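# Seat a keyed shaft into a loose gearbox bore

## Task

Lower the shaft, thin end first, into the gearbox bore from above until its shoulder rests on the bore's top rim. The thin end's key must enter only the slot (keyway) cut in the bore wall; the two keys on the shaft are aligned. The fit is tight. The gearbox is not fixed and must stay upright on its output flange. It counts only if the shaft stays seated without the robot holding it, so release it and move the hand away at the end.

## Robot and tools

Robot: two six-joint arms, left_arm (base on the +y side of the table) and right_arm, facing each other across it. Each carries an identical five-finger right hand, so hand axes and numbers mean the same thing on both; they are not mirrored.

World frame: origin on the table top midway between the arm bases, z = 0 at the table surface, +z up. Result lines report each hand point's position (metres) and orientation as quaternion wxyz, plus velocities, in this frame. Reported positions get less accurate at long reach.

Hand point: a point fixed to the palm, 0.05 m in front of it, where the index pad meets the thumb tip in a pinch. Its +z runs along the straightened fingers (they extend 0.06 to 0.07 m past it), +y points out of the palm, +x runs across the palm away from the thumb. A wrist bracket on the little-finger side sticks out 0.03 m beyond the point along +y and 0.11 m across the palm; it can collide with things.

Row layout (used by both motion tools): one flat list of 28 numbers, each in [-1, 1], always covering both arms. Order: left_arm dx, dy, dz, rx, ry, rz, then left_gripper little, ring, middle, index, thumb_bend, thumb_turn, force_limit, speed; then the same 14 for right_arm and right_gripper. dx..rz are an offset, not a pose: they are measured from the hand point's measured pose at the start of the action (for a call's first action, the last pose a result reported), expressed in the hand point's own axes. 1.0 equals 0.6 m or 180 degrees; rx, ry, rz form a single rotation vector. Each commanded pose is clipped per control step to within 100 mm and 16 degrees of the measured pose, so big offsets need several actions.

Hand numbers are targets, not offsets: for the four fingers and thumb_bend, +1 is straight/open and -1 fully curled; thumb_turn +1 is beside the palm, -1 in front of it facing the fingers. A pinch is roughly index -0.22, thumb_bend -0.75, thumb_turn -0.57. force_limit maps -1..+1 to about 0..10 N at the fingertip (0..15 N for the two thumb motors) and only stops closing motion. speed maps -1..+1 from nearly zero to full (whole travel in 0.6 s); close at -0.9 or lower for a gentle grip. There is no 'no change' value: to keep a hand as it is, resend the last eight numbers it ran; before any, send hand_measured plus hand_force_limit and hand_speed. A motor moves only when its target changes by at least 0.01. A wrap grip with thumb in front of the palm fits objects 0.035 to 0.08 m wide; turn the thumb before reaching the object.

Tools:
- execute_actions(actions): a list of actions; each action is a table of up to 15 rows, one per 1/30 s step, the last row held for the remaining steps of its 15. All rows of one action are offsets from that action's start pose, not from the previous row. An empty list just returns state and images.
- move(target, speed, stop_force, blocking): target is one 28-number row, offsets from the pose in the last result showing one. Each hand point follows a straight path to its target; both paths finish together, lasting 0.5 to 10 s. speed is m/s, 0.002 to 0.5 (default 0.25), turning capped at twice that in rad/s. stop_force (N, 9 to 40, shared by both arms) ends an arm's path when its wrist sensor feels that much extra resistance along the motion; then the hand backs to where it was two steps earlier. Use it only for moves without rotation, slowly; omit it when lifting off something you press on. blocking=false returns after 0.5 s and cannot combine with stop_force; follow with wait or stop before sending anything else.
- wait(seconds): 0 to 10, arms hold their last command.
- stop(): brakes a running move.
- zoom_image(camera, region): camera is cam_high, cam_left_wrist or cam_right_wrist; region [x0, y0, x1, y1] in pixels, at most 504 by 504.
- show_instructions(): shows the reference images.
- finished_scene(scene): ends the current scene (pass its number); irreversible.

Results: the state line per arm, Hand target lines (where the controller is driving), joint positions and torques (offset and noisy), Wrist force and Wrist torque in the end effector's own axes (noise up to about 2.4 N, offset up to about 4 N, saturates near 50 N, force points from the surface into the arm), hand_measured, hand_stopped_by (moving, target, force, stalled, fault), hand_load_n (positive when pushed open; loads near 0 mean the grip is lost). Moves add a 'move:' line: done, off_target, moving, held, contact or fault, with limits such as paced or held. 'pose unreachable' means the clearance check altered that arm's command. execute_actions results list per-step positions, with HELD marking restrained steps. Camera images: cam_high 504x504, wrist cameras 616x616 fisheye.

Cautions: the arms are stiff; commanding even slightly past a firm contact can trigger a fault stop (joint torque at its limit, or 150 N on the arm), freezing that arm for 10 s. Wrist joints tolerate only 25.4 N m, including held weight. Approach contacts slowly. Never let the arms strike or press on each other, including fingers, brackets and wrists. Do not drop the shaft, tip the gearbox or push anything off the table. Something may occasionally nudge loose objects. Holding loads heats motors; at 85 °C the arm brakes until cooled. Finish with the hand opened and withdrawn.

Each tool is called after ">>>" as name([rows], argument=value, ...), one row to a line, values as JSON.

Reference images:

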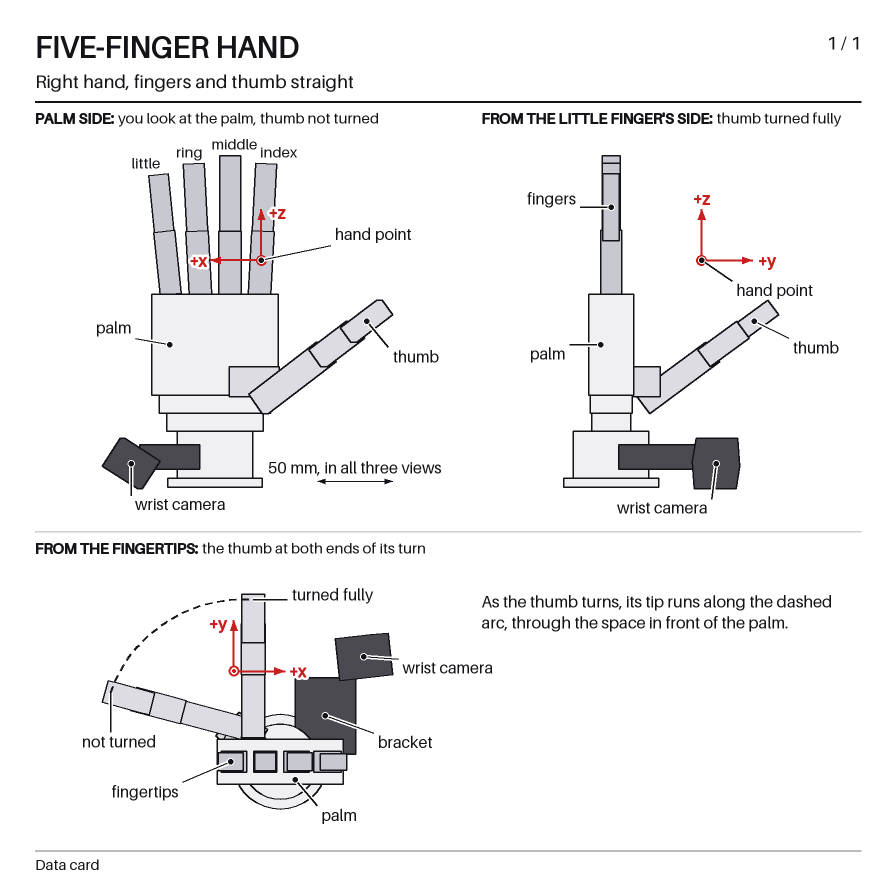

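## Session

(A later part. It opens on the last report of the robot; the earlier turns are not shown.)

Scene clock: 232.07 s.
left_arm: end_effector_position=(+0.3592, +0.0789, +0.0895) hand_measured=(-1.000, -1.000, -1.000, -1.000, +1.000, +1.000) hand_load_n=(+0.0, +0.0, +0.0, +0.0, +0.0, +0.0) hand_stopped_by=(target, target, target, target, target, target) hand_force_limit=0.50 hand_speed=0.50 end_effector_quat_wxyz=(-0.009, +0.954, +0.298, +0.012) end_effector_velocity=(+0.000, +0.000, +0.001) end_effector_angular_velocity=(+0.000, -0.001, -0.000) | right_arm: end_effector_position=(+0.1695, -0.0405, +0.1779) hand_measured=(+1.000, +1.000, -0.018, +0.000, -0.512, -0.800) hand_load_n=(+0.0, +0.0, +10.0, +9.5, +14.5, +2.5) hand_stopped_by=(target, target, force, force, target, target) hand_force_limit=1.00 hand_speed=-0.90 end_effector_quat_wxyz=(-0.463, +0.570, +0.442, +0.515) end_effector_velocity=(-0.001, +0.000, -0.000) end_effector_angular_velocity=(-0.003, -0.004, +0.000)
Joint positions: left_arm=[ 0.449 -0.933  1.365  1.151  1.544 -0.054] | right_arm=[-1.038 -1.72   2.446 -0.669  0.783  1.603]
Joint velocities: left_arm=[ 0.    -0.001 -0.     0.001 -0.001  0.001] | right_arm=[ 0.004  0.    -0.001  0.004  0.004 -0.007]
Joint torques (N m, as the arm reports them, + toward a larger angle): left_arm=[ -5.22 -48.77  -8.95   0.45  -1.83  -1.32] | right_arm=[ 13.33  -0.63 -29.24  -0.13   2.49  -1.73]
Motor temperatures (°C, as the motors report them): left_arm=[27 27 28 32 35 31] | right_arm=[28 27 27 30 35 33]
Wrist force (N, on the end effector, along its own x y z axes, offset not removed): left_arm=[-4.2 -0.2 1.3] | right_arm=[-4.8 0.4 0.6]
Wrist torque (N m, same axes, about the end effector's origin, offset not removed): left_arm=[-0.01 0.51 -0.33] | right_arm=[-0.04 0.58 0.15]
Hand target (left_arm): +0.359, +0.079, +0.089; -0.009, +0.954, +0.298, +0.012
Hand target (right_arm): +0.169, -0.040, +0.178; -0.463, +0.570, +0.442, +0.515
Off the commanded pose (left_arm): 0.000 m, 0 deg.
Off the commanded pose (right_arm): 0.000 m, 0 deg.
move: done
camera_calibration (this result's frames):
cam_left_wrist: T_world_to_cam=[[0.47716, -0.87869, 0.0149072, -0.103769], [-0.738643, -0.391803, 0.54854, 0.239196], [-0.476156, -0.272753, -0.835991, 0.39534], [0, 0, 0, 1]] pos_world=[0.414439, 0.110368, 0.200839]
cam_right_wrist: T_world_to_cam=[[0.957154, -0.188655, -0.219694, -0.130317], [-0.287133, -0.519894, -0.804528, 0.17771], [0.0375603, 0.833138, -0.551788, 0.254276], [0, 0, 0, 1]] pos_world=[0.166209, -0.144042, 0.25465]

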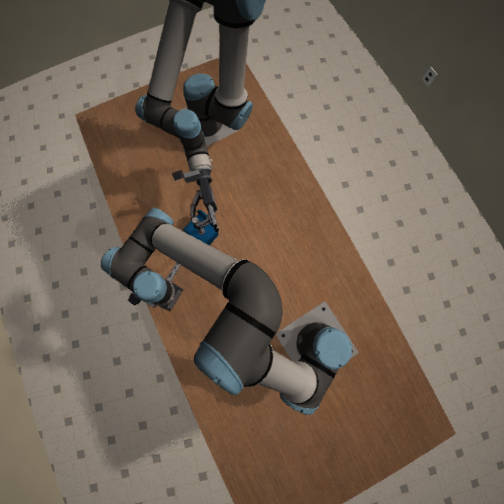

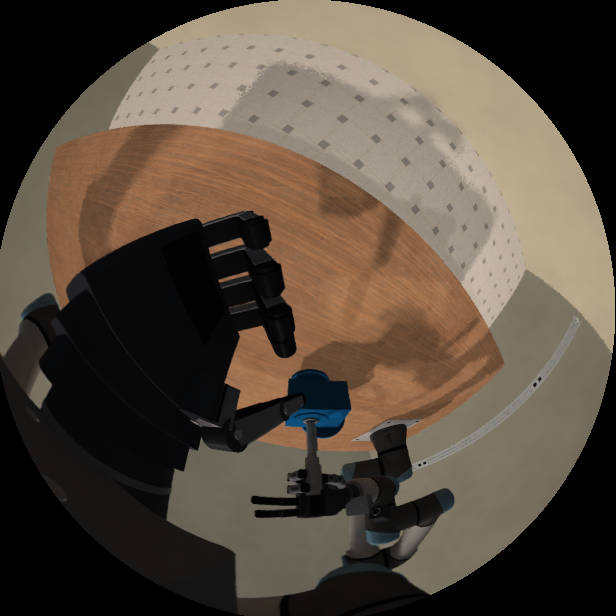

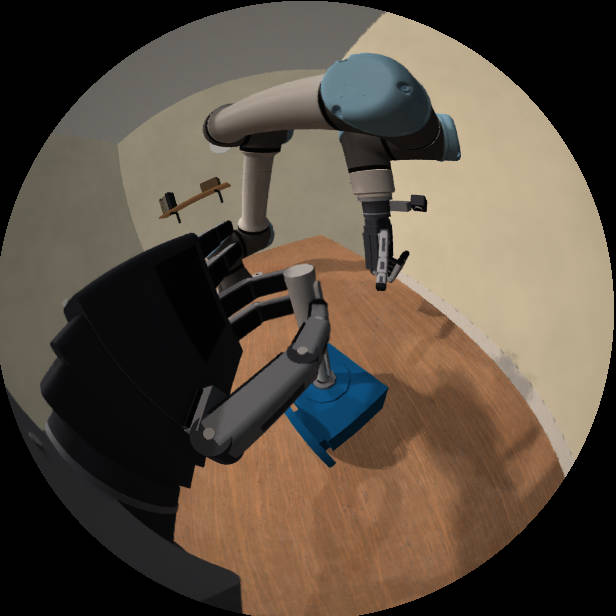

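>>> move(target=[0,0,0,0,0,0,-1,-1,-1,-1,1,1,0.5,0.5,-0.0498,0.0036,0.002,0,0,0,1,1,-0.4,-0.4,-0.52,-0.8,1,-0.9], speed=0.004, stop_force=10)

>>> zoom_image(camera="cam_left_wrist", region=[296,408,326,438])

>>> zoom_image(camera="cam_right_wrist", region=[305,355,350,400])

Scene clock: 234.37 s.
left_arm: end_effector_position=(+0.3592, +0.0789, +0.0895) hand_measured=(-1.000, -1.000, -1.000, -1.000, +1.000, +1.000) hand_load_n=(+0.0, +0.0, +0.0, +0.0, +0.0, +0.0) hand_stopped_by=(target, target, target, target, target, target) hand_force_limit=0.50 hand_speed=0.50 end_effector_quat_wxyz=(-0.009, +0.954, +0.298, +0.012) end_effector_velocity=(-0.000, +0.001, -0.000) end_effector_angular_velocity=(+0.002, +0.001, -0.001) | right_arm: end_effector_position=(+0.1694, -0.0405, +0.1707) hand_measured=(+1.000, +1.000, -0.018, +0.000, -0.512, -0.800) hand_load_n=(+0.0, +0.0, +11.0, +9.5, +13.0, -1.5) hand_stopped_by=(target, target, force, force, target, target) hand_force_limit=1.00 hand_speed=-0.90 end_effector_quat_wxyz=(-0.463, +0.570, +0.442, +0.515) end_effector_velocity=(+0.000, +0.000, +0.002) end_effector_angular_velocity=(-0.000, +0.000, -0.000)
Joint positions: left_arm=[ 0.449 -0.933  1.365  1.151  1.544 -0.054] | right_arm=[-1.038 -1.703  2.456 -0.696  0.784  1.602]
Joint velocities: left_arm=[ 0.001 -0.001  0.002  0.001 -0.     0.001] | right_arm=[-0.001 -0.003 -0.003  0.006 -0.001  0.   ]
Joint torques (N m, as the arm reports them, + toward a larger angle): left_arm=[ -5.18 -49.1   -8.71   0.55  -1.77  -1.31] | right_arm=[ -6.1  -13.48 -24.5    2.33  -2.17   2.18]
Motor temperatures (°C, as the motors report them): left_arm=[27 27 28 32 35 31] | right_arm=[28 27 27 30 35 33]
Wrist force (N, on the end effector, along its own x y z axes, offset not removed): left_arm=[-0.9 -2.0 -2.7] | right_arm=[6.2 -3.4 0.8]
Wrist torque (N m, same axes, about the end effector's origin, offset not removed): left_arm=[0.17 0.38 -0.07] | right_arm=[-0.46 0.53 -0.10]
Hand target (left_arm): +0.359, +0.079, +0.089; -0.009, +0.954, +0.298, +0.012
Hand target (right_arm): +0.169, -0.040, +0.171; -0.463, +0.569, +0.442, +0.515
Off the commanded pose (left_arm): 0.000 m, 0 deg.
Off the commanded pose (right_arm): 0.023 m, 0 deg.
move: contact (right_arm)
camera_calibration (this result's frames):
cam_left_wrist: T_world_to_cam=[[0.47716, -0.87869, 0.014907, -0.103768], [-0.738643, -0.391803, 0.54854, 0.239196], [-0.476156, -0.272753, -0.835991, 0.39534], [0, 0, 0, 1]] pos_world=[0.414438, 0.110368, 0.200839]
cam_right_wrist: T_world_to_cam=[[0.957166, -0.18864, -0.219655, -0.131769], [-0.287107, -0.520225, -0.804323, 0.17189], [0.0374578, 0.832935, -0.552102, 0.250431], [0, 0, 0, 1]] pos_world=[0.166095, -0.144028, 0.247575]

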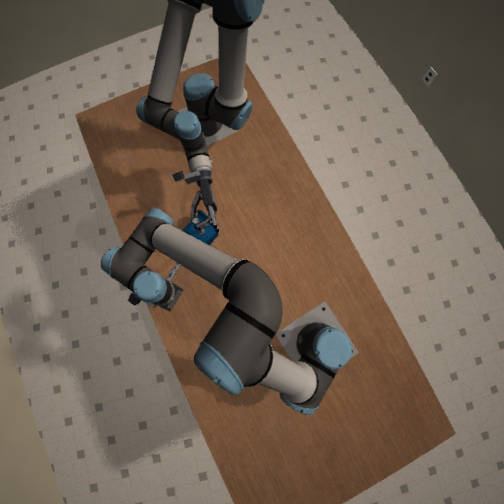

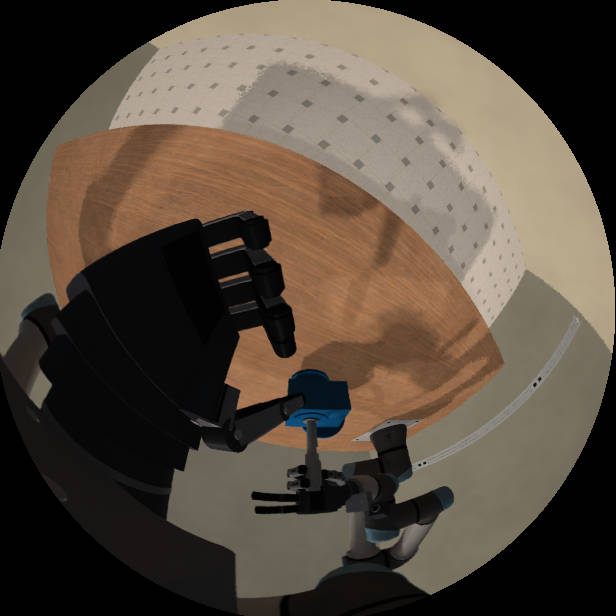

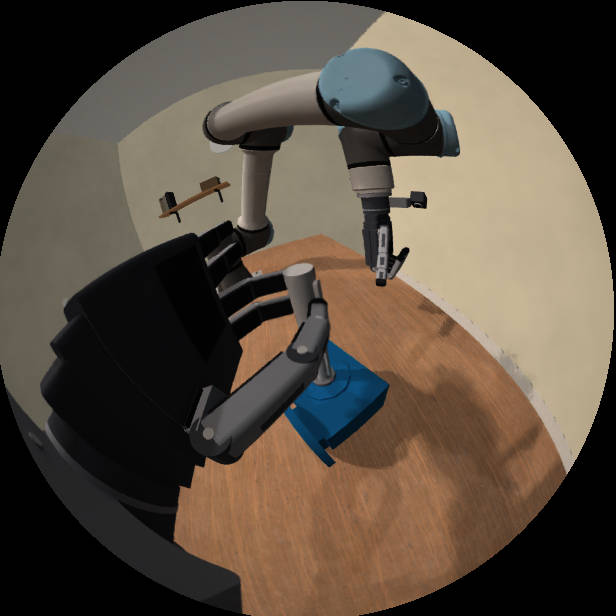

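Region (296, 408, 326, 438) of cam_left_wrist's 616x616 image, scaled by 16.800, with more detail than that image has.

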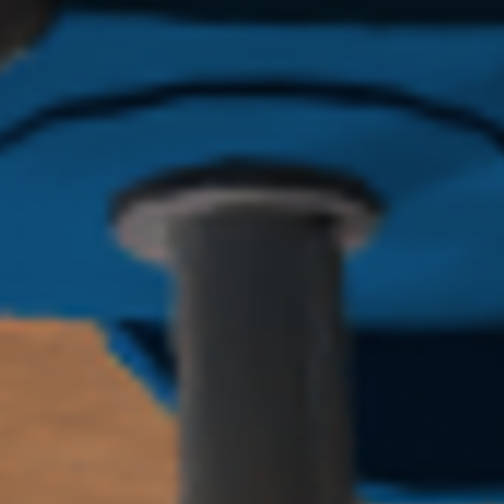

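Region (305, 355, 350, 400) of cam_right_wrist's 616x616 image, scaled by 11.200, with more detail than that image has.

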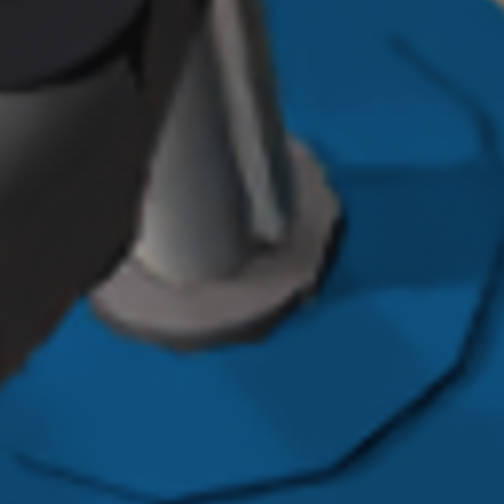

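>>> move(target=[0,0,0,0,0,0,-1,-1,-1,-1,1,1,0.5,0.5,0.0008,0.0023,-0.0008,0.039,-0.0028,-0.0016,1,1,-0.4,-0.4,-0.52,-0.8,1,-0.9], speed=0.02)

>>> move(target=[0,0,0,0,0,0,-1,-1,-1,-1,1,1,0.5,0.5,-0.0498,0.0036,0.002,0,0,0,1,1,-0.4,-0.4,-0.52,-0.8,1,-0.9], speed=0.004, stop_force=10)

>>> zoom_image(camera="cam_left_wrist", region=[296,408,326,438])

>>> zoom_image(camera="cam_right_wrist", region=[305,355,350,400])

Scene clock: 237.90 s.
left_arm: end_effector_position=(+0.3592, +0.0789, +0.0895) hand_measured=(-1.000, -1.000, -1.000, -1.000, +1.000, +1.000) hand_load_n=(+0.0, +0.0, +0.0, +0.0, +0.0, +0.0) hand_stopped_by=(target, target, target, target, target, target) hand_force_limit=0.50 hand_speed=0.50 end_effector_quat_wxyz=(-0.009, +0.954, +0.298, +0.012) end_effector_velocity=(-0.000, +0.001, -0.002) end_effector_angular_velocity=(+0.004, +0.002, -0.000) | right_arm: end_effector_position=(+0.1707, -0.0412, +0.1712) hand_measured=(+1.000, +1.000, -0.018, +0.000, -0.512, -0.800) hand_load_n=(+0.0, +0.0, +11.0, +10.5, +11.5, +0.5) hand_stopped_by=(target, target, force, force, target, target) hand_force_limit=1.00 hand_speed=-0.90 end_effector_quat_wxyz=(-0.494, +0.541, +0.476, +0.486) end_effector_velocity=(+0.000, -0.000, -0.000) end_effector_angular_velocity=(-0.001, +0.001, +0.005)
Joint positions: left_arm=[ 0.449 -0.933  1.365  1.151  1.544 -0.054] | right_arm=[-1.151 -1.684  2.44  -0.678  0.549  1.577]
Joint velocities: left_arm=[ 0.001  0.002  0.002  0.    -0.     0.001] | right_arm=[-0.004  0.001 -0.001  0.002 -0.009 -0.002]
Joint torques (N m, as the arm reports them, + toward a larger angle): left_arm=[ -5.37 -49.03  -8.53   0.6   -1.75  -1.26] | right_arm=[-14.52  -2.02 -30.18  -0.12  -2.66  -1.58]
Motor temperatures (°C, as the motors report them): left_arm=[27 27 28 32 35 31] | right_arm=[28 27 27 30 35 33]
Wrist force (N, on the end effector, along its own x y z axes, offset not removed): left_arm=[-2.7 -1.5 2.1] | right_arm=[-3.3 -2.1 2.7]
Wrist torque (N m, same axes, about the end effector's origin, offset not removed): left_arm=[-0.49 0.34 -0.12] | right_arm=[-0.47 -0.09 0.30]
Hand target (left_arm): +0.359, +0.079, +0.089; -0.009, +0.954, +0.298, +0.012
Hand target (right_arm): +0.171, -0.041, +0.171; -0.494, +0.541, +0.477, +0.486
Off the commanded pose (left_arm): 0.000 m, 0 deg.
Off the commanded pose (right_arm): 0.000 m, 0 deg.
move: done
camera_calibration (this result's frames):
cam_left_wrist: T_world_to_cam=[[0.47716, -0.87869, 0.0149071, -0.103768], [-0.738643, -0.391803, 0.54854, 0.239196], [-0.476156, -0.272752, -0.835991, 0.39534], [0, 0, 0, 1]] pos_world=[0.414439, 0.110368, 0.200839]
cam_right_wrist: T_world_to_cam=[[0.973037, -0.0702491, -0.219689, -0.130873], [-0.221408, -0.551384, -0.804335, 0.159741], [-0.0646293, 0.831289, -0.552071, 0.26859], [0, 0, 0, 1]] pos_world=[0.180071, -0.14439, 0.248014]

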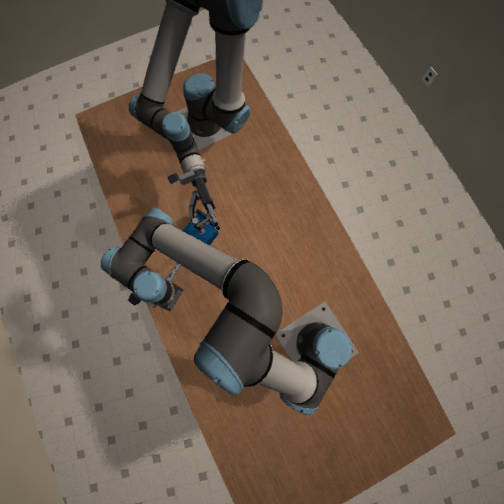

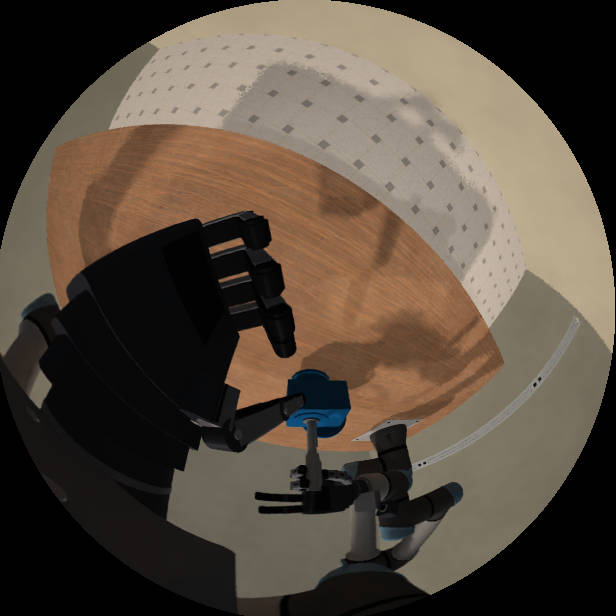

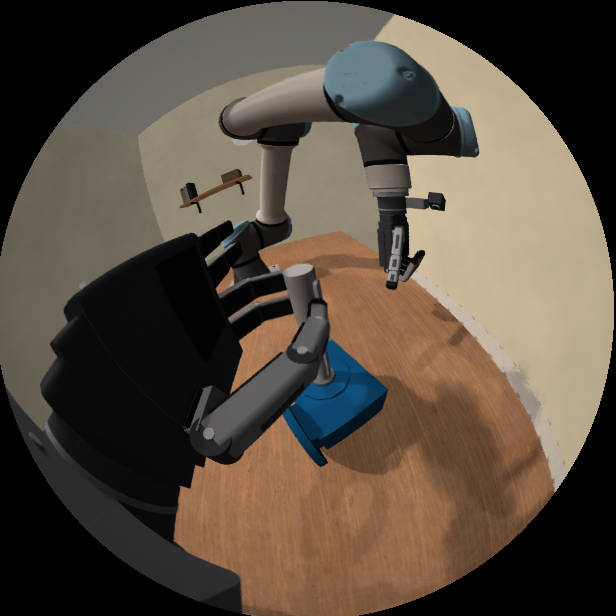

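Scene clock: 238.40 s.
left_arm: end_effector_position=(+0.3592, +0.0789, +0.0895) hand_measured=(-1.000, -1.000, -1.000, -1.000, +1.000, +1.000) hand_load_n=(+0.0, +0.0, +0.0, +0.0, +0.0, +0.0) hand_stopped_by=(target, target, target, target, target, target) hand_force_limit=0.50 hand_speed=0.50 end_effector_quat_wxyz=(-0.009, +0.954, +0.298, +0.012) end_effector_velocity=(+0.000, -0.000, -0.001) end_effector_angular_velocity=(-0.001, +0.000, -0.000) | right_arm: end_effector_position=(+0.1707, -0.0413, +0.1706) hand_measured=(+1.000, +1.000, -0.018, +0.000, -0.512, -0.800) hand_load_n=(+0.0, +0.0, +11.5, +10.5, +11.5, -1.5) hand_stopped_by=(target, target, force, force, target, target) hand_force_limit=1.00 hand_speed=-0.90 end_effector_quat_wxyz=(-0.494, +0.541, +0.476, +0.486) end_effector_velocity=(-0.000, +0.000, +0.001) end_effector_angular_velocity=(-0.001, +0.002, +0.001)
Joint positions: left_arm=[ 0.449 -0.933  1.365  1.151  1.544 -0.054] | right_arm=[-1.151 -1.682  2.441 -0.681  0.548  1.577]
Joint velocities: left_arm=[ 0.001  0.002 -0.001 -0.001  0.001  0.001] | right_arm=[ 0.    -0.003 -0.003  0.008 -0.    -0.   ]
Joint torques (N m, as the arm reports them, + toward a larger angle): left_arm=[ -4.75 -48.87  -8.58   0.51  -1.75  -1.39] | right_arm=[ -7.63 -13.2  -24.11   2.61   0.42  -0.34]
Motor temperatures (°C, as the motors report them): left_arm=[27 27 28 32 35 31] | right_arm=[28 27 27 30 35 33]
Wrist force (N, on the end effector, along its own x y z axes, offset not removed): left_arm=[-3.6 2.4 -0.8] | right_arm=[11.1 -2.7 0.8]
Wrist torque (N m, same axes, about the end effector's origin, offset not removed): left_arm=[0.54 0.41 -0.25] | right_arm=[-0.37 -0.02 0.16]
Hand target (left_arm): +0.359, +0.079, +0.089; -0.009, +0.954, +0.298, +0.012
Hand target (right_arm): +0.171, -0.041, +0.171; -0.494, +0.541, +0.477, +0.486
Off the commanded pose (left_arm): 0.000 m, 0 deg.
Off the commanded pose (right_arm): 0.029 m, 0 deg.
move: contact (right_arm)
camera_calibration (this result's frames):
cam_left_wrist: T_world_to_cam=[[0.47716, -0.87869, 0.0149072, -0.103768], [-0.738643, -0.391803, 0.548541, 0.239196], [-0.476156, -0.272753, -0.835991, 0.39534], [0, 0, 0, 1]] pos_world=[0.414438, 0.110368, 0.200839]
cam_right_wrist: T_world_to_cam=[[0.973039, -0.0702683, -0.219675, -0.131073], [-0.221405, -0.551394, -0.804329, 0.15928], [-0.0646084, 0.831281, -0.552085, 0.268277], [0, 0, 0, 1]] pos_world=[0.180138, -0.144397, 0.247432]

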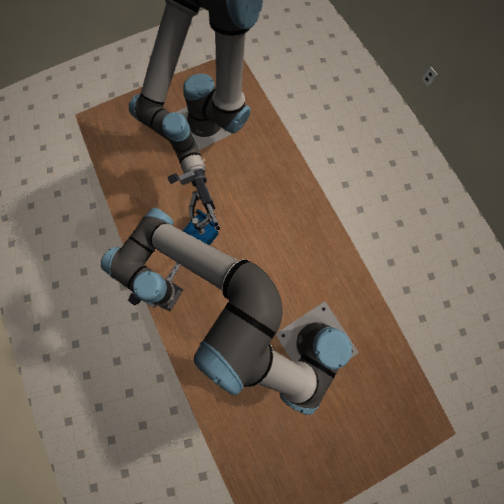

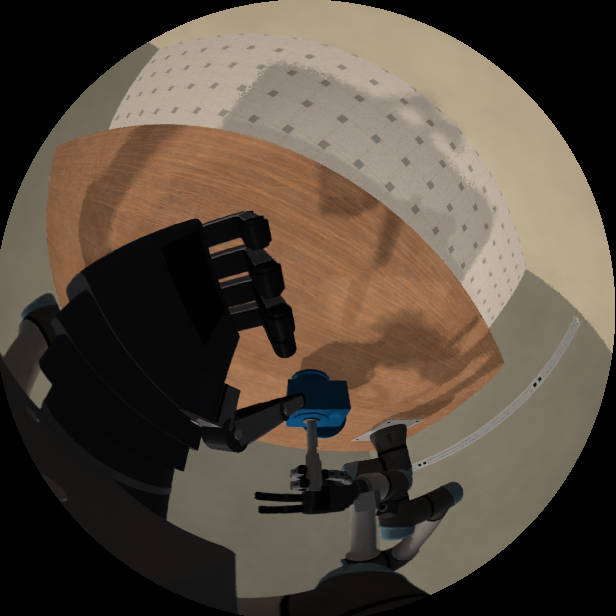

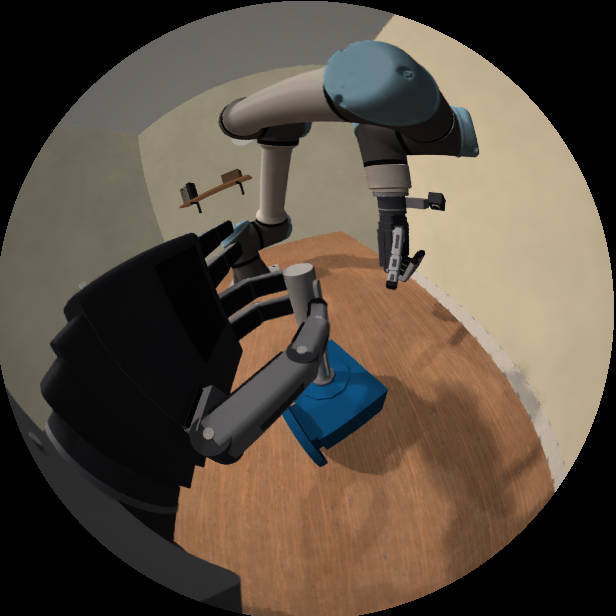

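Region (296, 408, 326, 438) of cam_left_wrist's 616x616 image, scaled by 16.800, with more detail than that image has.

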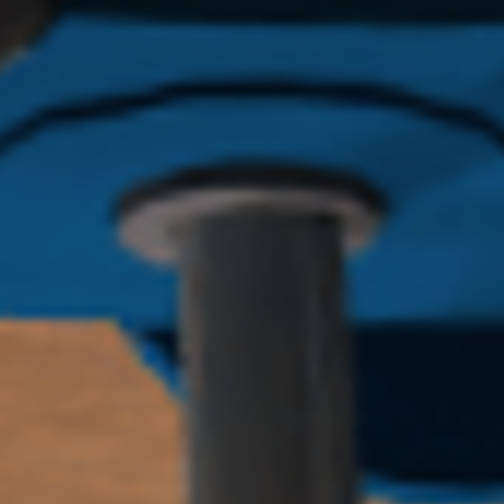

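Region (305, 355, 350, 400) of cam_right_wrist's 616x616 image, scaled by 11.200, with more detail than that image has.

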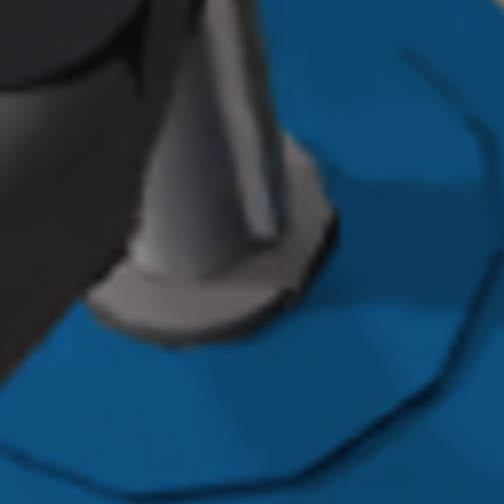

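>>> move(target=[0,0,0,0,0,0,-1,-1,-1,-1,1,1,0.5,0.5,0.0008,0.0014,-0.0002,0.025,-0.0018,-0.001,1,1,-0.4,-0.4,-0.52,-0.8,1,-0.9], speed=0.02)

>>> move(target=[0,0,0,0,0,0,-1,-1,-1,-1,1,1,0.5,0.5,-0.0498,0.0036,0.002,0,0,0,1,1,-0.4,-0.4,-0.52,-0.8,1,-0.9], speed=0.004, stop_force=10)

>>> zoom_image(camera="cam_left_wrist", region=[296,408,326,438])

Scene clock: 240.80 s.
left_arm: end_effector_position=(+0.3592, +0.0789, +0.0895) hand_measured=(-1.000, -1.000, -1.000, -1.000, +1.000, +1.000) hand_load_n=(+0.0, +0.0, +0.0, +0.0, +0.0, +0.0) hand_stopped_by=(target, target, target, target, target, target) hand_force_limit=0.50 hand_speed=0.50 end_effector_quat_wxyz=(-0.009, +0.954, +0.298, +0.012) end_effector_velocity=(-0.000, +0.000, -0.001) end_effector_angular_velocity=(+0.002, +0.001, -0.000) | right_arm: end_effector_position=(+0.1716, -0.0414, +0.1711) hand_measured=(+1.000, +1.000, -0.018, +0.000, -0.512, -0.800) hand_load_n=(+0.0, +0.0, +11.0, +10.0, +12.0, -0.5) hand_stopped_by=(target, target, force, force, target, target) hand_force_limit=1.00 hand_speed=-0.90 end_effector_quat_wxyz=(-0.513, +0.522, +0.497, +0.466) end_effector_velocity=(+0.000, -0.000, -0.000) end_effector_angular_velocity=(-0.000, +0.000, +0.006)
Joint positions: left_arm=[ 0.449 -0.933  1.365  1.151  1.544 -0.054] | right_arm=[-1.209 -1.656  2.417 -0.66   0.413  1.551]
Joint velocities: left_arm=[-0.     0.001 -0.     0.001 -0.001  0.   ] | right_arm=[-0.004  0.003 -0.002  0.003 -0.01  -0.003]
Joint torques (N m, as the arm reports them, + toward a larger angle): left_arm=[ -5.42 -48.8   -8.71   0.49  -1.74  -1.34] | right_arm=[-15.55  -2.68 -29.83   0.17  -2.87  -1.66]
Motor temperatures (°C, as the motors report them): left_arm=[27 27 28 32 35 31] | right_arm=[28 27 27 30 35 33]
Wrist force (N, on the end effector, along its own x y z axes, offset not removed): left_arm=[-1.4 2.1 0.4] | right_arm=[-4.4 -2.1 0.8]
Wrist torque (N m, same axes, about the end effector's origin, offset not removed): left_arm=[0.38 0.23 -0.02] | right_arm=[-0.53 0.20 0.20]
Hand target (left_arm): +0.359, +0.079, +0.089; -0.009, +0.954, +0.298, +0.012
Hand target (right_arm): +0.172, -0.041, +0.171; +0.513, -0.522, -0.497, -0.466
Off the commanded pose (left_arm): 0.000 m, 0 deg.
Off the commanded pose (right_arm): 0.000 m, 0 deg.
move: done
camera_calibration (this result's frames):
cam_left_wrist: T_world_to_cam=[[0.47716, -0.87869, 0.0149072, -0.103769], [-0.738643, -0.391803, 0.54854, 0.239196], [-0.476156, -0.272753, -0.835991, 0.39534], [0, 0, 0, 1]] pos_world=[0.414439, 0.110368, 0.200839]
cam_right_wrist: T_world_to_cam=[[0.975533, 0.00614565, -0.219767, -0.129066], [-0.177626, -0.567018, -0.804325, 0.151578], [-0.129555, 0.823682, -0.552053, 0.279546], [0, 0, 0, 1]] pos_world=[0.189049, -0.143516, 0.247878]

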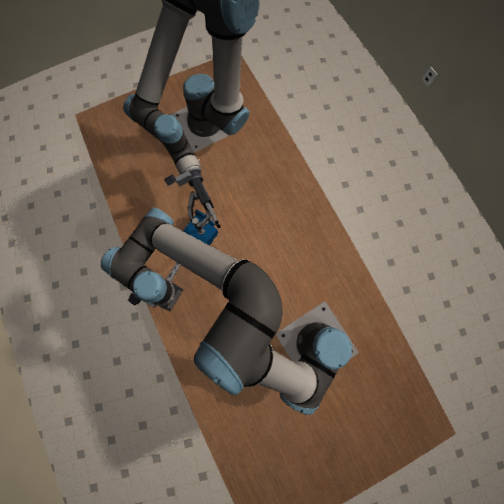

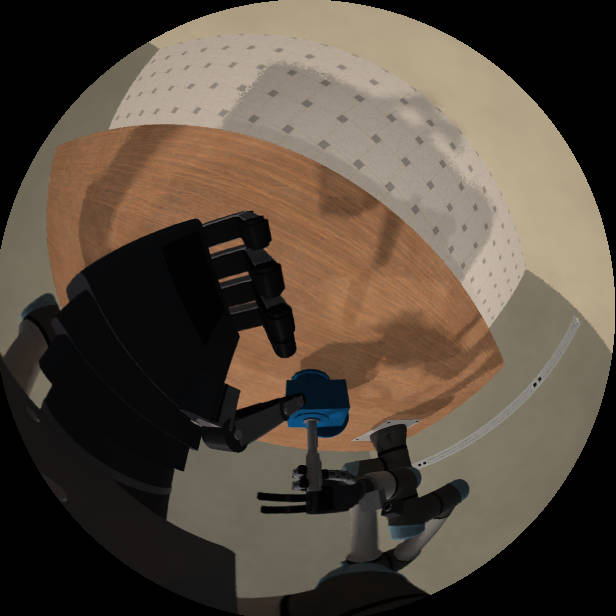

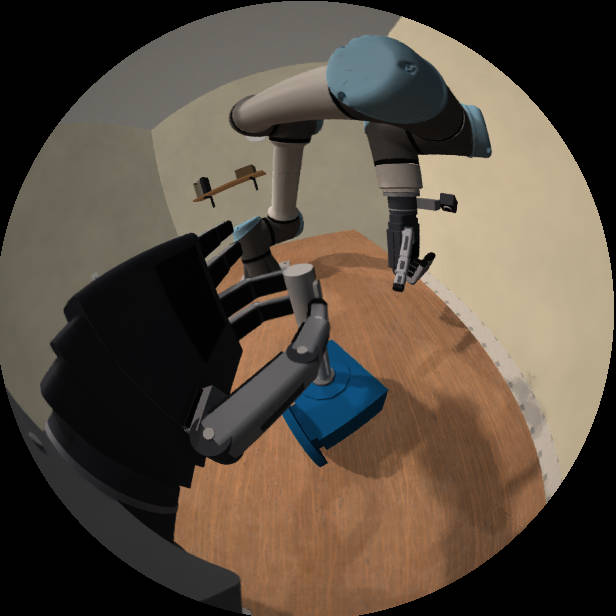

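Scene clock: 241.33 s.
left_arm: end_effector_position=(+0.3592, +0.0789, +0.0895) hand_measured=(-1.000, -1.000, -1.000, -1.000, +1.000, +1.000) hand_load_n=(+0.0, +0.0, +0.0, +0.0, +0.0, +0.0) hand_stopped_by=(target, target, target, target, target, target) hand_force_limit=0.50 hand_speed=0.50 end_effector_quat_wxyz=(-0.009, +0.954, +0.298, +0.012) end_effector_velocity=(-0.000, +0.000, +0.001) end_effector_angular_velocity=(-0.001, -0.000, -0.000) | right_arm: end_effector_position=(+0.1716, -0.0414, +0.1703) hand_measured=(+1.000, +1.000, -0.018, +0.000, -0.512, -0.800) hand_load_n=(+0.0, +0.0, +11.5, +10.0, +11.0, -3.5) hand_stopped_by=(target, target, force, force, target, target) hand_force_limit=1.00 hand_speed=-0.90 end_effector_quat_wxyz=(-0.513, +0.522, +0.497, +0.466) end_effector_velocity=(+0.000, +0.000, +0.002) end_effector_angular_velocity=(+0.000, -0.000, +0.001)
Joint positions: left_arm=[ 0.449 -0.933  1.365  1.151  1.544 -0.054] | right_arm=[-1.209 -1.654  2.418 -0.663  0.413  1.55 ]
Joint velocities: left_arm=[-0.    -0.001  0.     0.001  0.     0.   ] | right_arm=[ 0.    -0.003 -0.003  0.006 -0.001 -0.   ]
Joint torques (N m, as the arm reports them, + toward a larger angle): left_arm=[ -5.66 -48.84  -9.14   0.54  -1.71  -1.3 ] | right_arm=[ -8.2  -13.98 -21.96   2.78   0.47   0.64]
Motor temperatures (°C, as the motors report them): left_arm=[27 27 28 32 35 31] | right_arm=[28 28 27 30 35 33]
Wrist force (N, on the end effector, along its own x y z axes, offset not removed): left_arm=[-4.6 2.3 -0.3] | right_arm=[10.6 -2.6 0.5]
Wrist torque (N m, same axes, about the end effector's origin, offset not removed): left_arm=[0.41 0.73 -0.17] | right_arm=[-0.35 0.28 0.12]
Hand target (left_arm): +0.359, +0.079, +0.089; -0.009, +0.954, +0.298, +0.012
Hand target (right_arm): +0.172, -0.041, +0.171; +0.513, -0.522, -0.497, -0.466
Off the commanded pose (left_arm): 0.000 m, 0 deg.
Off the commanded pose (right_arm): 0.029 m, 0 deg.
move: contact (right_arm)
camera_calibration (this result's frames):
cam_left_wrist: T_world_to_cam=[[0.47716, -0.87869, 0.0149073, -0.103768], [-0.738643, -0.391803, 0.54854, 0.239196], [-0.476156, -0.272753, -0.835991, 0.39534], [0, 0, 0, 1]] pos_world=[0.414439, 0.110368, 0.200839]
cam_right_wrist: T_world_to_cam=[[0.975541, 0.00612855, -0.219732, -0.12928], [-0.177605, -0.567029, -0.804322, 0.150995], [-0.129524, 0.823675, -0.552072, 0.279163], [0, 0, 0, 1]] pos_world=[0.189094, -0.143529, 0.24716]

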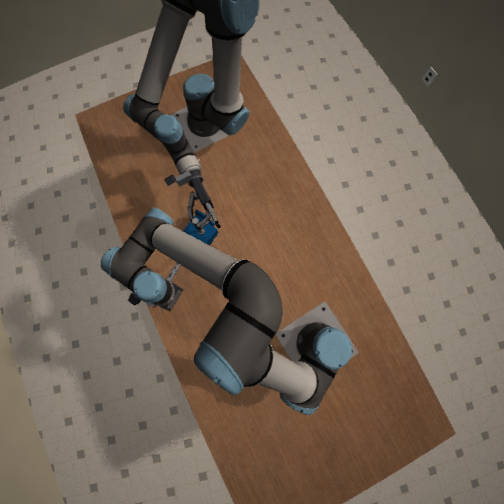

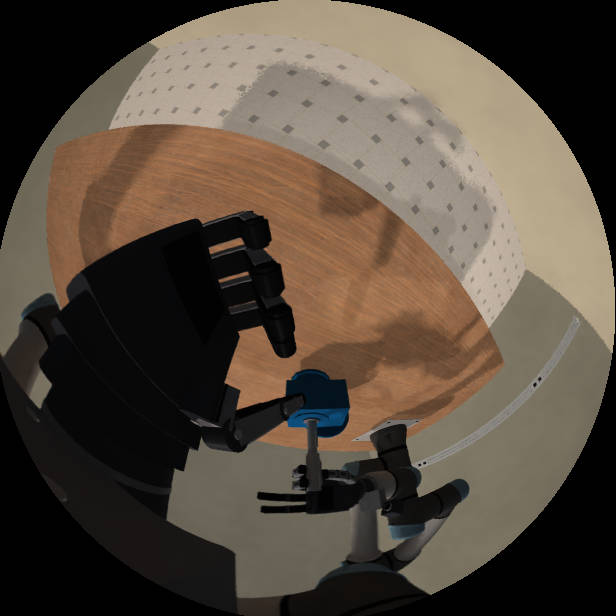

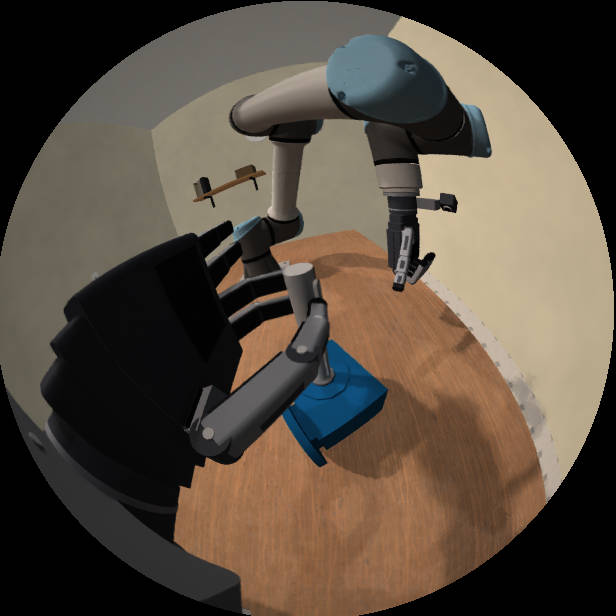

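Region (296, 408, 326, 438) of cam_left_wrist's 616x616 image, scaled by 16.800, with more detail than that image has.

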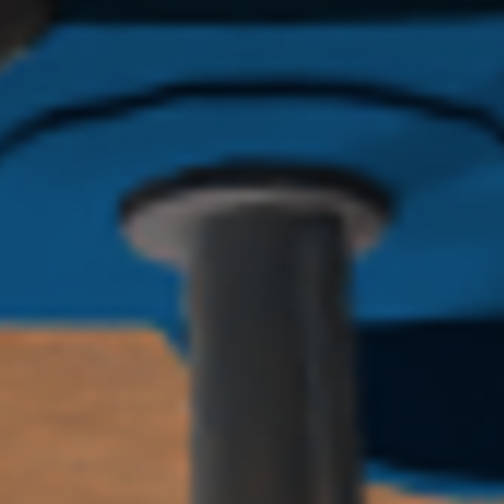

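>>> move(target=[0,0,0,0,0,0,-1,-1,-1,-1,1,1,0.5,0.5,-0.0498,0.0036,0.002,0,0,0,1,1,-0.4,-0.4,-0.52,-0.8,1,-0.9], speed=0.003, stop_force=12)

>>> zoom_image(camera="cam_left_wrist", region=[275,400,355,500])

Scene clock: 244.50 s.
left_arm: end_effector_position=(+0.3592, +0.0789, +0.0895) hand_measured=(-1.000, -1.000, -1.000, -1.000, +1.000, +1.000) hand_load_n=(+0.0, +0.0, +0.0, +0.0, +0.0, +0.0) hand_stopped_by=(target, target, target, target, target, target) hand_force_limit=0.50 hand_speed=0.50 end_effector_quat_wxyz=(-0.009, +0.954, +0.298, +0.012) end_effector_velocity=(+0.001, -0.000, +0.001) end_effector_angular_velocity=(-0.002, +0.000, +0.001) | right_arm: end_effector_position=(+0.1716, -0.0415, +0.1623) hand_measured=(+1.000, +1.000, -0.018, +0.000, -0.512, -0.800) hand_load_n=(+0.0, +0.0, +10.0, +9.5, +10.0, -6.5) hand_stopped_by=(target, target, force, force, target, target) hand_force_limit=1.00 hand_speed=-0.90 end_effector_quat_wxyz=(-0.513, +0.523, +0.497, +0.466) end_effector_velocity=(-0.000, -0.000, +0.001) end_effector_angular_velocity=(-0.000, +0.000, -0.000)
Joint positions: left_arm=[ 0.449 -0.933  1.365  1.151  1.544 -0.054] | right_arm=[-1.209 -1.634  2.429 -0.694  0.413  1.55 ]
Joint velocities: left_arm=[ 0.001 -0.    -0.001 -0.     0.001 -0.   ] | right_arm=[-0.    -0.003 -0.001  0.004  0.    -0.   ]
Joint torques (N m, as the arm reports them, + toward a larger angle): left_arm=[ -5.77 -49.06  -8.69   0.49  -1.72  -1.41] | right_arm=[-15.44 -11.66 -19.23   3.6    2.52   0.02]
Motor temperatures (°C, as the motors report them): left_arm=[27 27 28 32 35 31] | right_arm=[28 28 27 30 35 33]
Wrist force (N, on the end effector, along its own x y z axes, offset not removed): left_arm=[-2.9 -1.0 0.3] | right_arm=[14.8 -1.6 3.4]
Wrist torque (N m, same axes, about the end effector's origin, offset not removed): left_arm=[0.01 0.31 -0.10] | right_arm=[-0.06 0.39 -0.02]
Hand target (left_arm): +0.359, +0.079, +0.089; -0.009, +0.954, +0.298, +0.012
Hand target (right_arm): +0.172, -0.041, +0.163; +0.513, -0.522, -0.497, -0.466
Off the commanded pose (left_arm): 0.000 m, 0 deg.
Off the commanded pose (right_arm): 0.022 m, 0 deg.
move: contact (right_arm)
camera_calibration (this result's frames):
cam_left_wrist: T_world_to_cam=[[0.47716, -0.87869, 0.0149073, -0.103768], [-0.738643, -0.391803, 0.54854, 0.239196], [-0.476156, -0.272752, -0.835991, 0.39534], [0, 0, 0, 1]] pos_world=[0.414438, 0.110367, 0.200839]
cam_right_wrist: T_world_to_cam=[[0.975476, 0.00609021, -0.220023, -0.130935], [-0.177846, -0.567155, -0.804181, 0.1445], [-0.129685, 0.823589, -0.552162, 0.274777], [0, 0, 0, 1]] pos_world=[0.189057, -0.143552, 0.239117]

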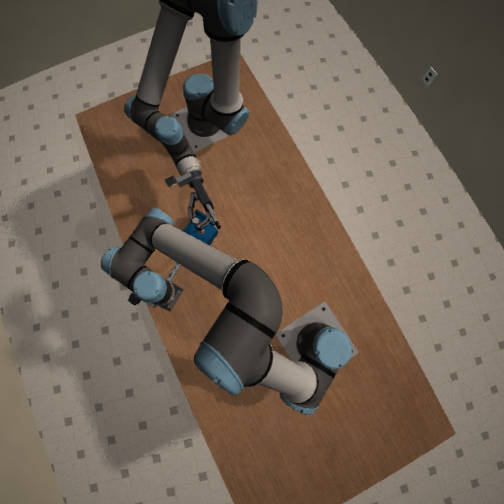

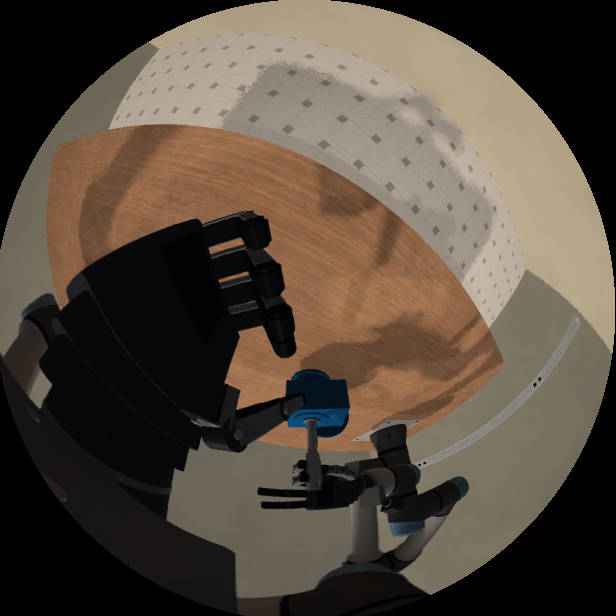

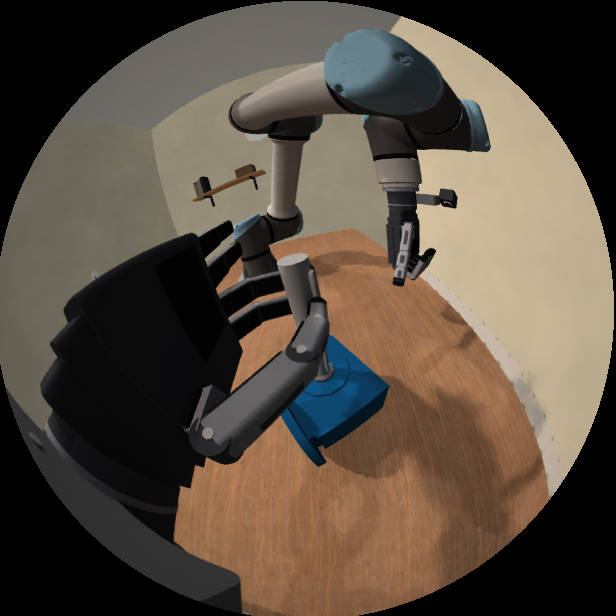

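Region (275, 400, 355, 500) of cam_left_wrist's 616x616 image, scaled by 5.040, with more detail than that image has; it fills the left 403 columns of this view, and the rest is white.

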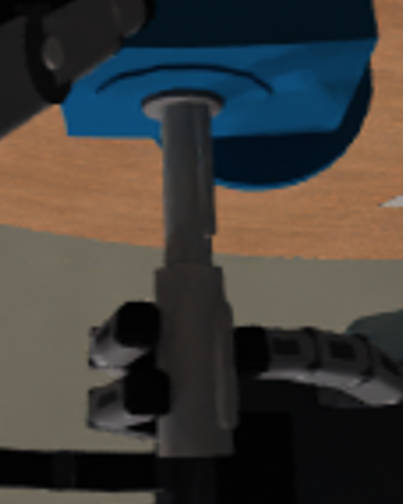

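>>> move(target=[0,0,0,0,0,0,-1,-1,-1,-1,1,1,0.5,0.5,0.0006,0.0035,0,0,0,0.0085,1,1,-0.45,-0.45,-0.52,-0.8,1,-0.9], speed=0.006)

>>> zoom_image(camera="cam_right_wrist", region=[270,245,370,395])

>>> zoom_image(camera="cam_left_wrist", region=[275,400,355,500])

Scene clock: 247.23 s.
left_arm: end_effector_position=(+0.3592, +0.0789, +0.0895) hand_measured=(-1.000, -1.000, -1.000, -1.000, +1.000, +1.000) hand_load_n=(+0.0, +0.0, +0.0, +0.0, +0.0, +0.0) hand_stopped_by=(target, target, target, target, target, target) hand_force_limit=0.50 hand_speed=0.50 end_effector_quat_wxyz=(-0.009, +0.954, +0.298, +0.012) end_effector_velocity=(-0.000, -0.000, +0.000) end_effector_angular_velocity=(-0.001, +0.000, -0.001) | right_arm: end_effector_position=(+0.1737, -0.0414, +0.1625) hand_measured=(+1.000, +1.000, -0.018, -0.002, -0.512, -0.800) hand_load_n=(+0.0, +0.0, +10.5, +9.5, +10.0, -5.5) hand_stopped_by=(target, target, force, force, target, target) hand_force_limit=1.00 hand_speed=-0.90 end_effector_quat_wxyz=(-0.519, +0.529, +0.490, +0.459) end_effector_velocity=(-0.000, -0.000, -0.000) end_effector_angular_velocity=(-0.001, +0.003, -0.001)
Joint positions: left_arm=[ 0.449 -0.933  1.365  1.151  1.544 -0.054] | right_arm=[-1.214 -1.632  2.421 -0.686  0.408  1.576]
Joint velocities: left_arm=[-0.     0.    -0.001  0.     0.001  0.001] | right_arm=[-0.     0.     0.     0.002  0.001  0.001]
Joint torques (N m, as the arm reports them, + toward a larger angle): left_arm=[ -5.36 -48.58  -9.41   0.42  -1.73  -1.41] | right_arm=[-16.88   3.83 -21.56   2.55  -1.14   2.46]
Motor temperatures (°C, as the motors report them): left_arm=[27 27 28 32 35 31] | right_arm=[28 28 27 30 35 33]
Wrist force (N, on the end effector, along its own x y z axes, offset not removed): left_arm=[-4.0 2.7 3.1] | right_arm=[14.4 -6.0 1.1]
Wrist torque (N m, same axes, about the end effector's origin, offset not removed): left_arm=[0.16 0.47 -0.23] | right_arm=[-0.19 0.15 0.22]
Hand target (left_arm): +0.359, +0.079, +0.089; -0.009, +0.954, +0.298, +0.012
Hand target (right_arm): +0.174, -0.041, +0.162; +0.519, -0.529, -0.490, -0.459
Off the commanded pose (left_arm): 0.000 m, 0 deg.
Off the commanded pose (right_arm): 0.000 m, 0 deg.
move: done
camera_calibration (this result's frames):
cam_left_wrist: T_world_to_cam=[[0.47716, -0.87869, 0.0149073, -0.103769], [-0.738643, -0.391803, 0.548541, 0.239196], [-0.476156, -0.272753, -0.835991, 0.39534], [0, 0, 0, 1]] pos_world=[0.414438, 0.110367, 0.200839]
cam_right_wrist: T_world_to_cam=[[0.969293, 0.00489934, -0.245859, -0.127719], [-0.19975, -0.56744, -0.798819, 0.147996], [-0.143424, 0.8234, -0.549037, 0.276994], [0, 0, 0, 1]] pos_world=[0.193087, -0.143472, 0.238901]

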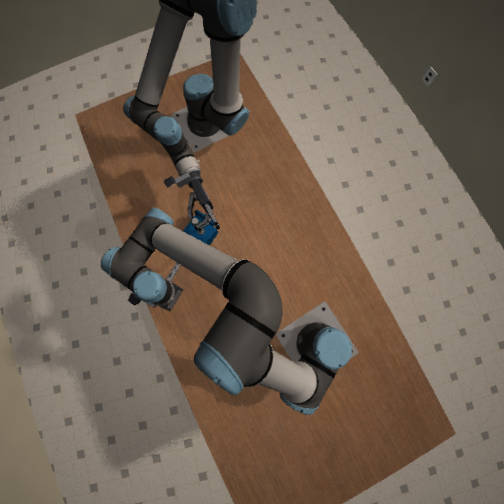

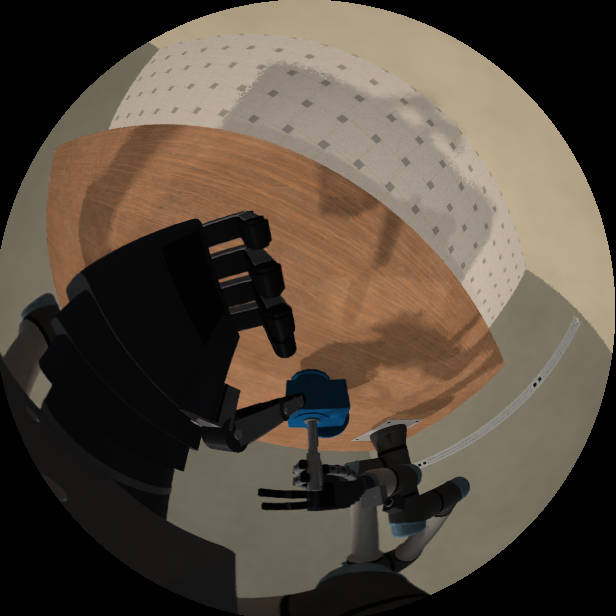

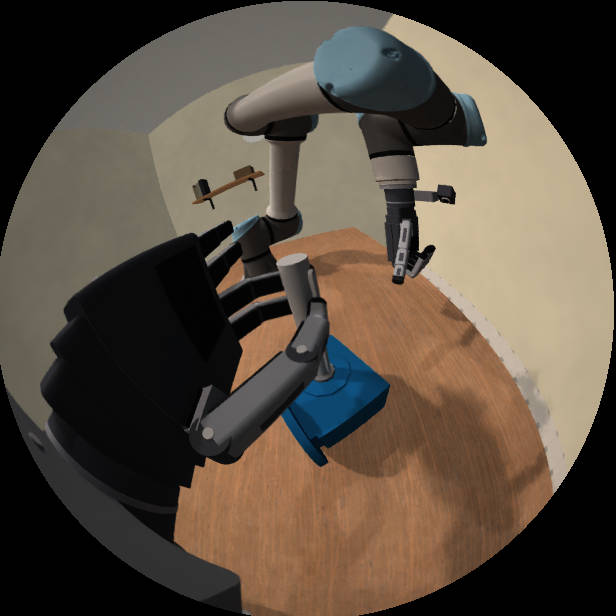

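Region (270, 245, 370, 395) of cam_right_wrist's 616x616 image, scaled by 3.360, with more detail than that image has.

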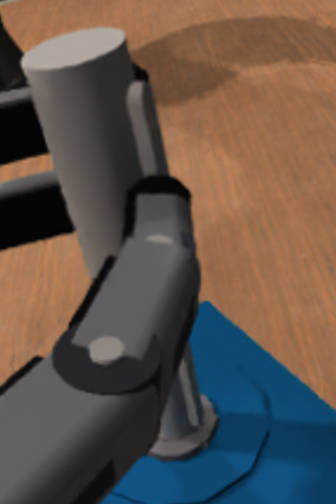

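Region (275, 400, 355, 500) of cam_left_wrist's 616x616 image, scaled by 5.040, with more detail than that image has; it fills the left 403 columns of this view, and the rest is white.

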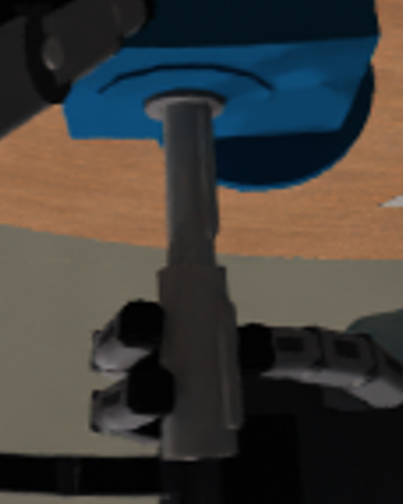

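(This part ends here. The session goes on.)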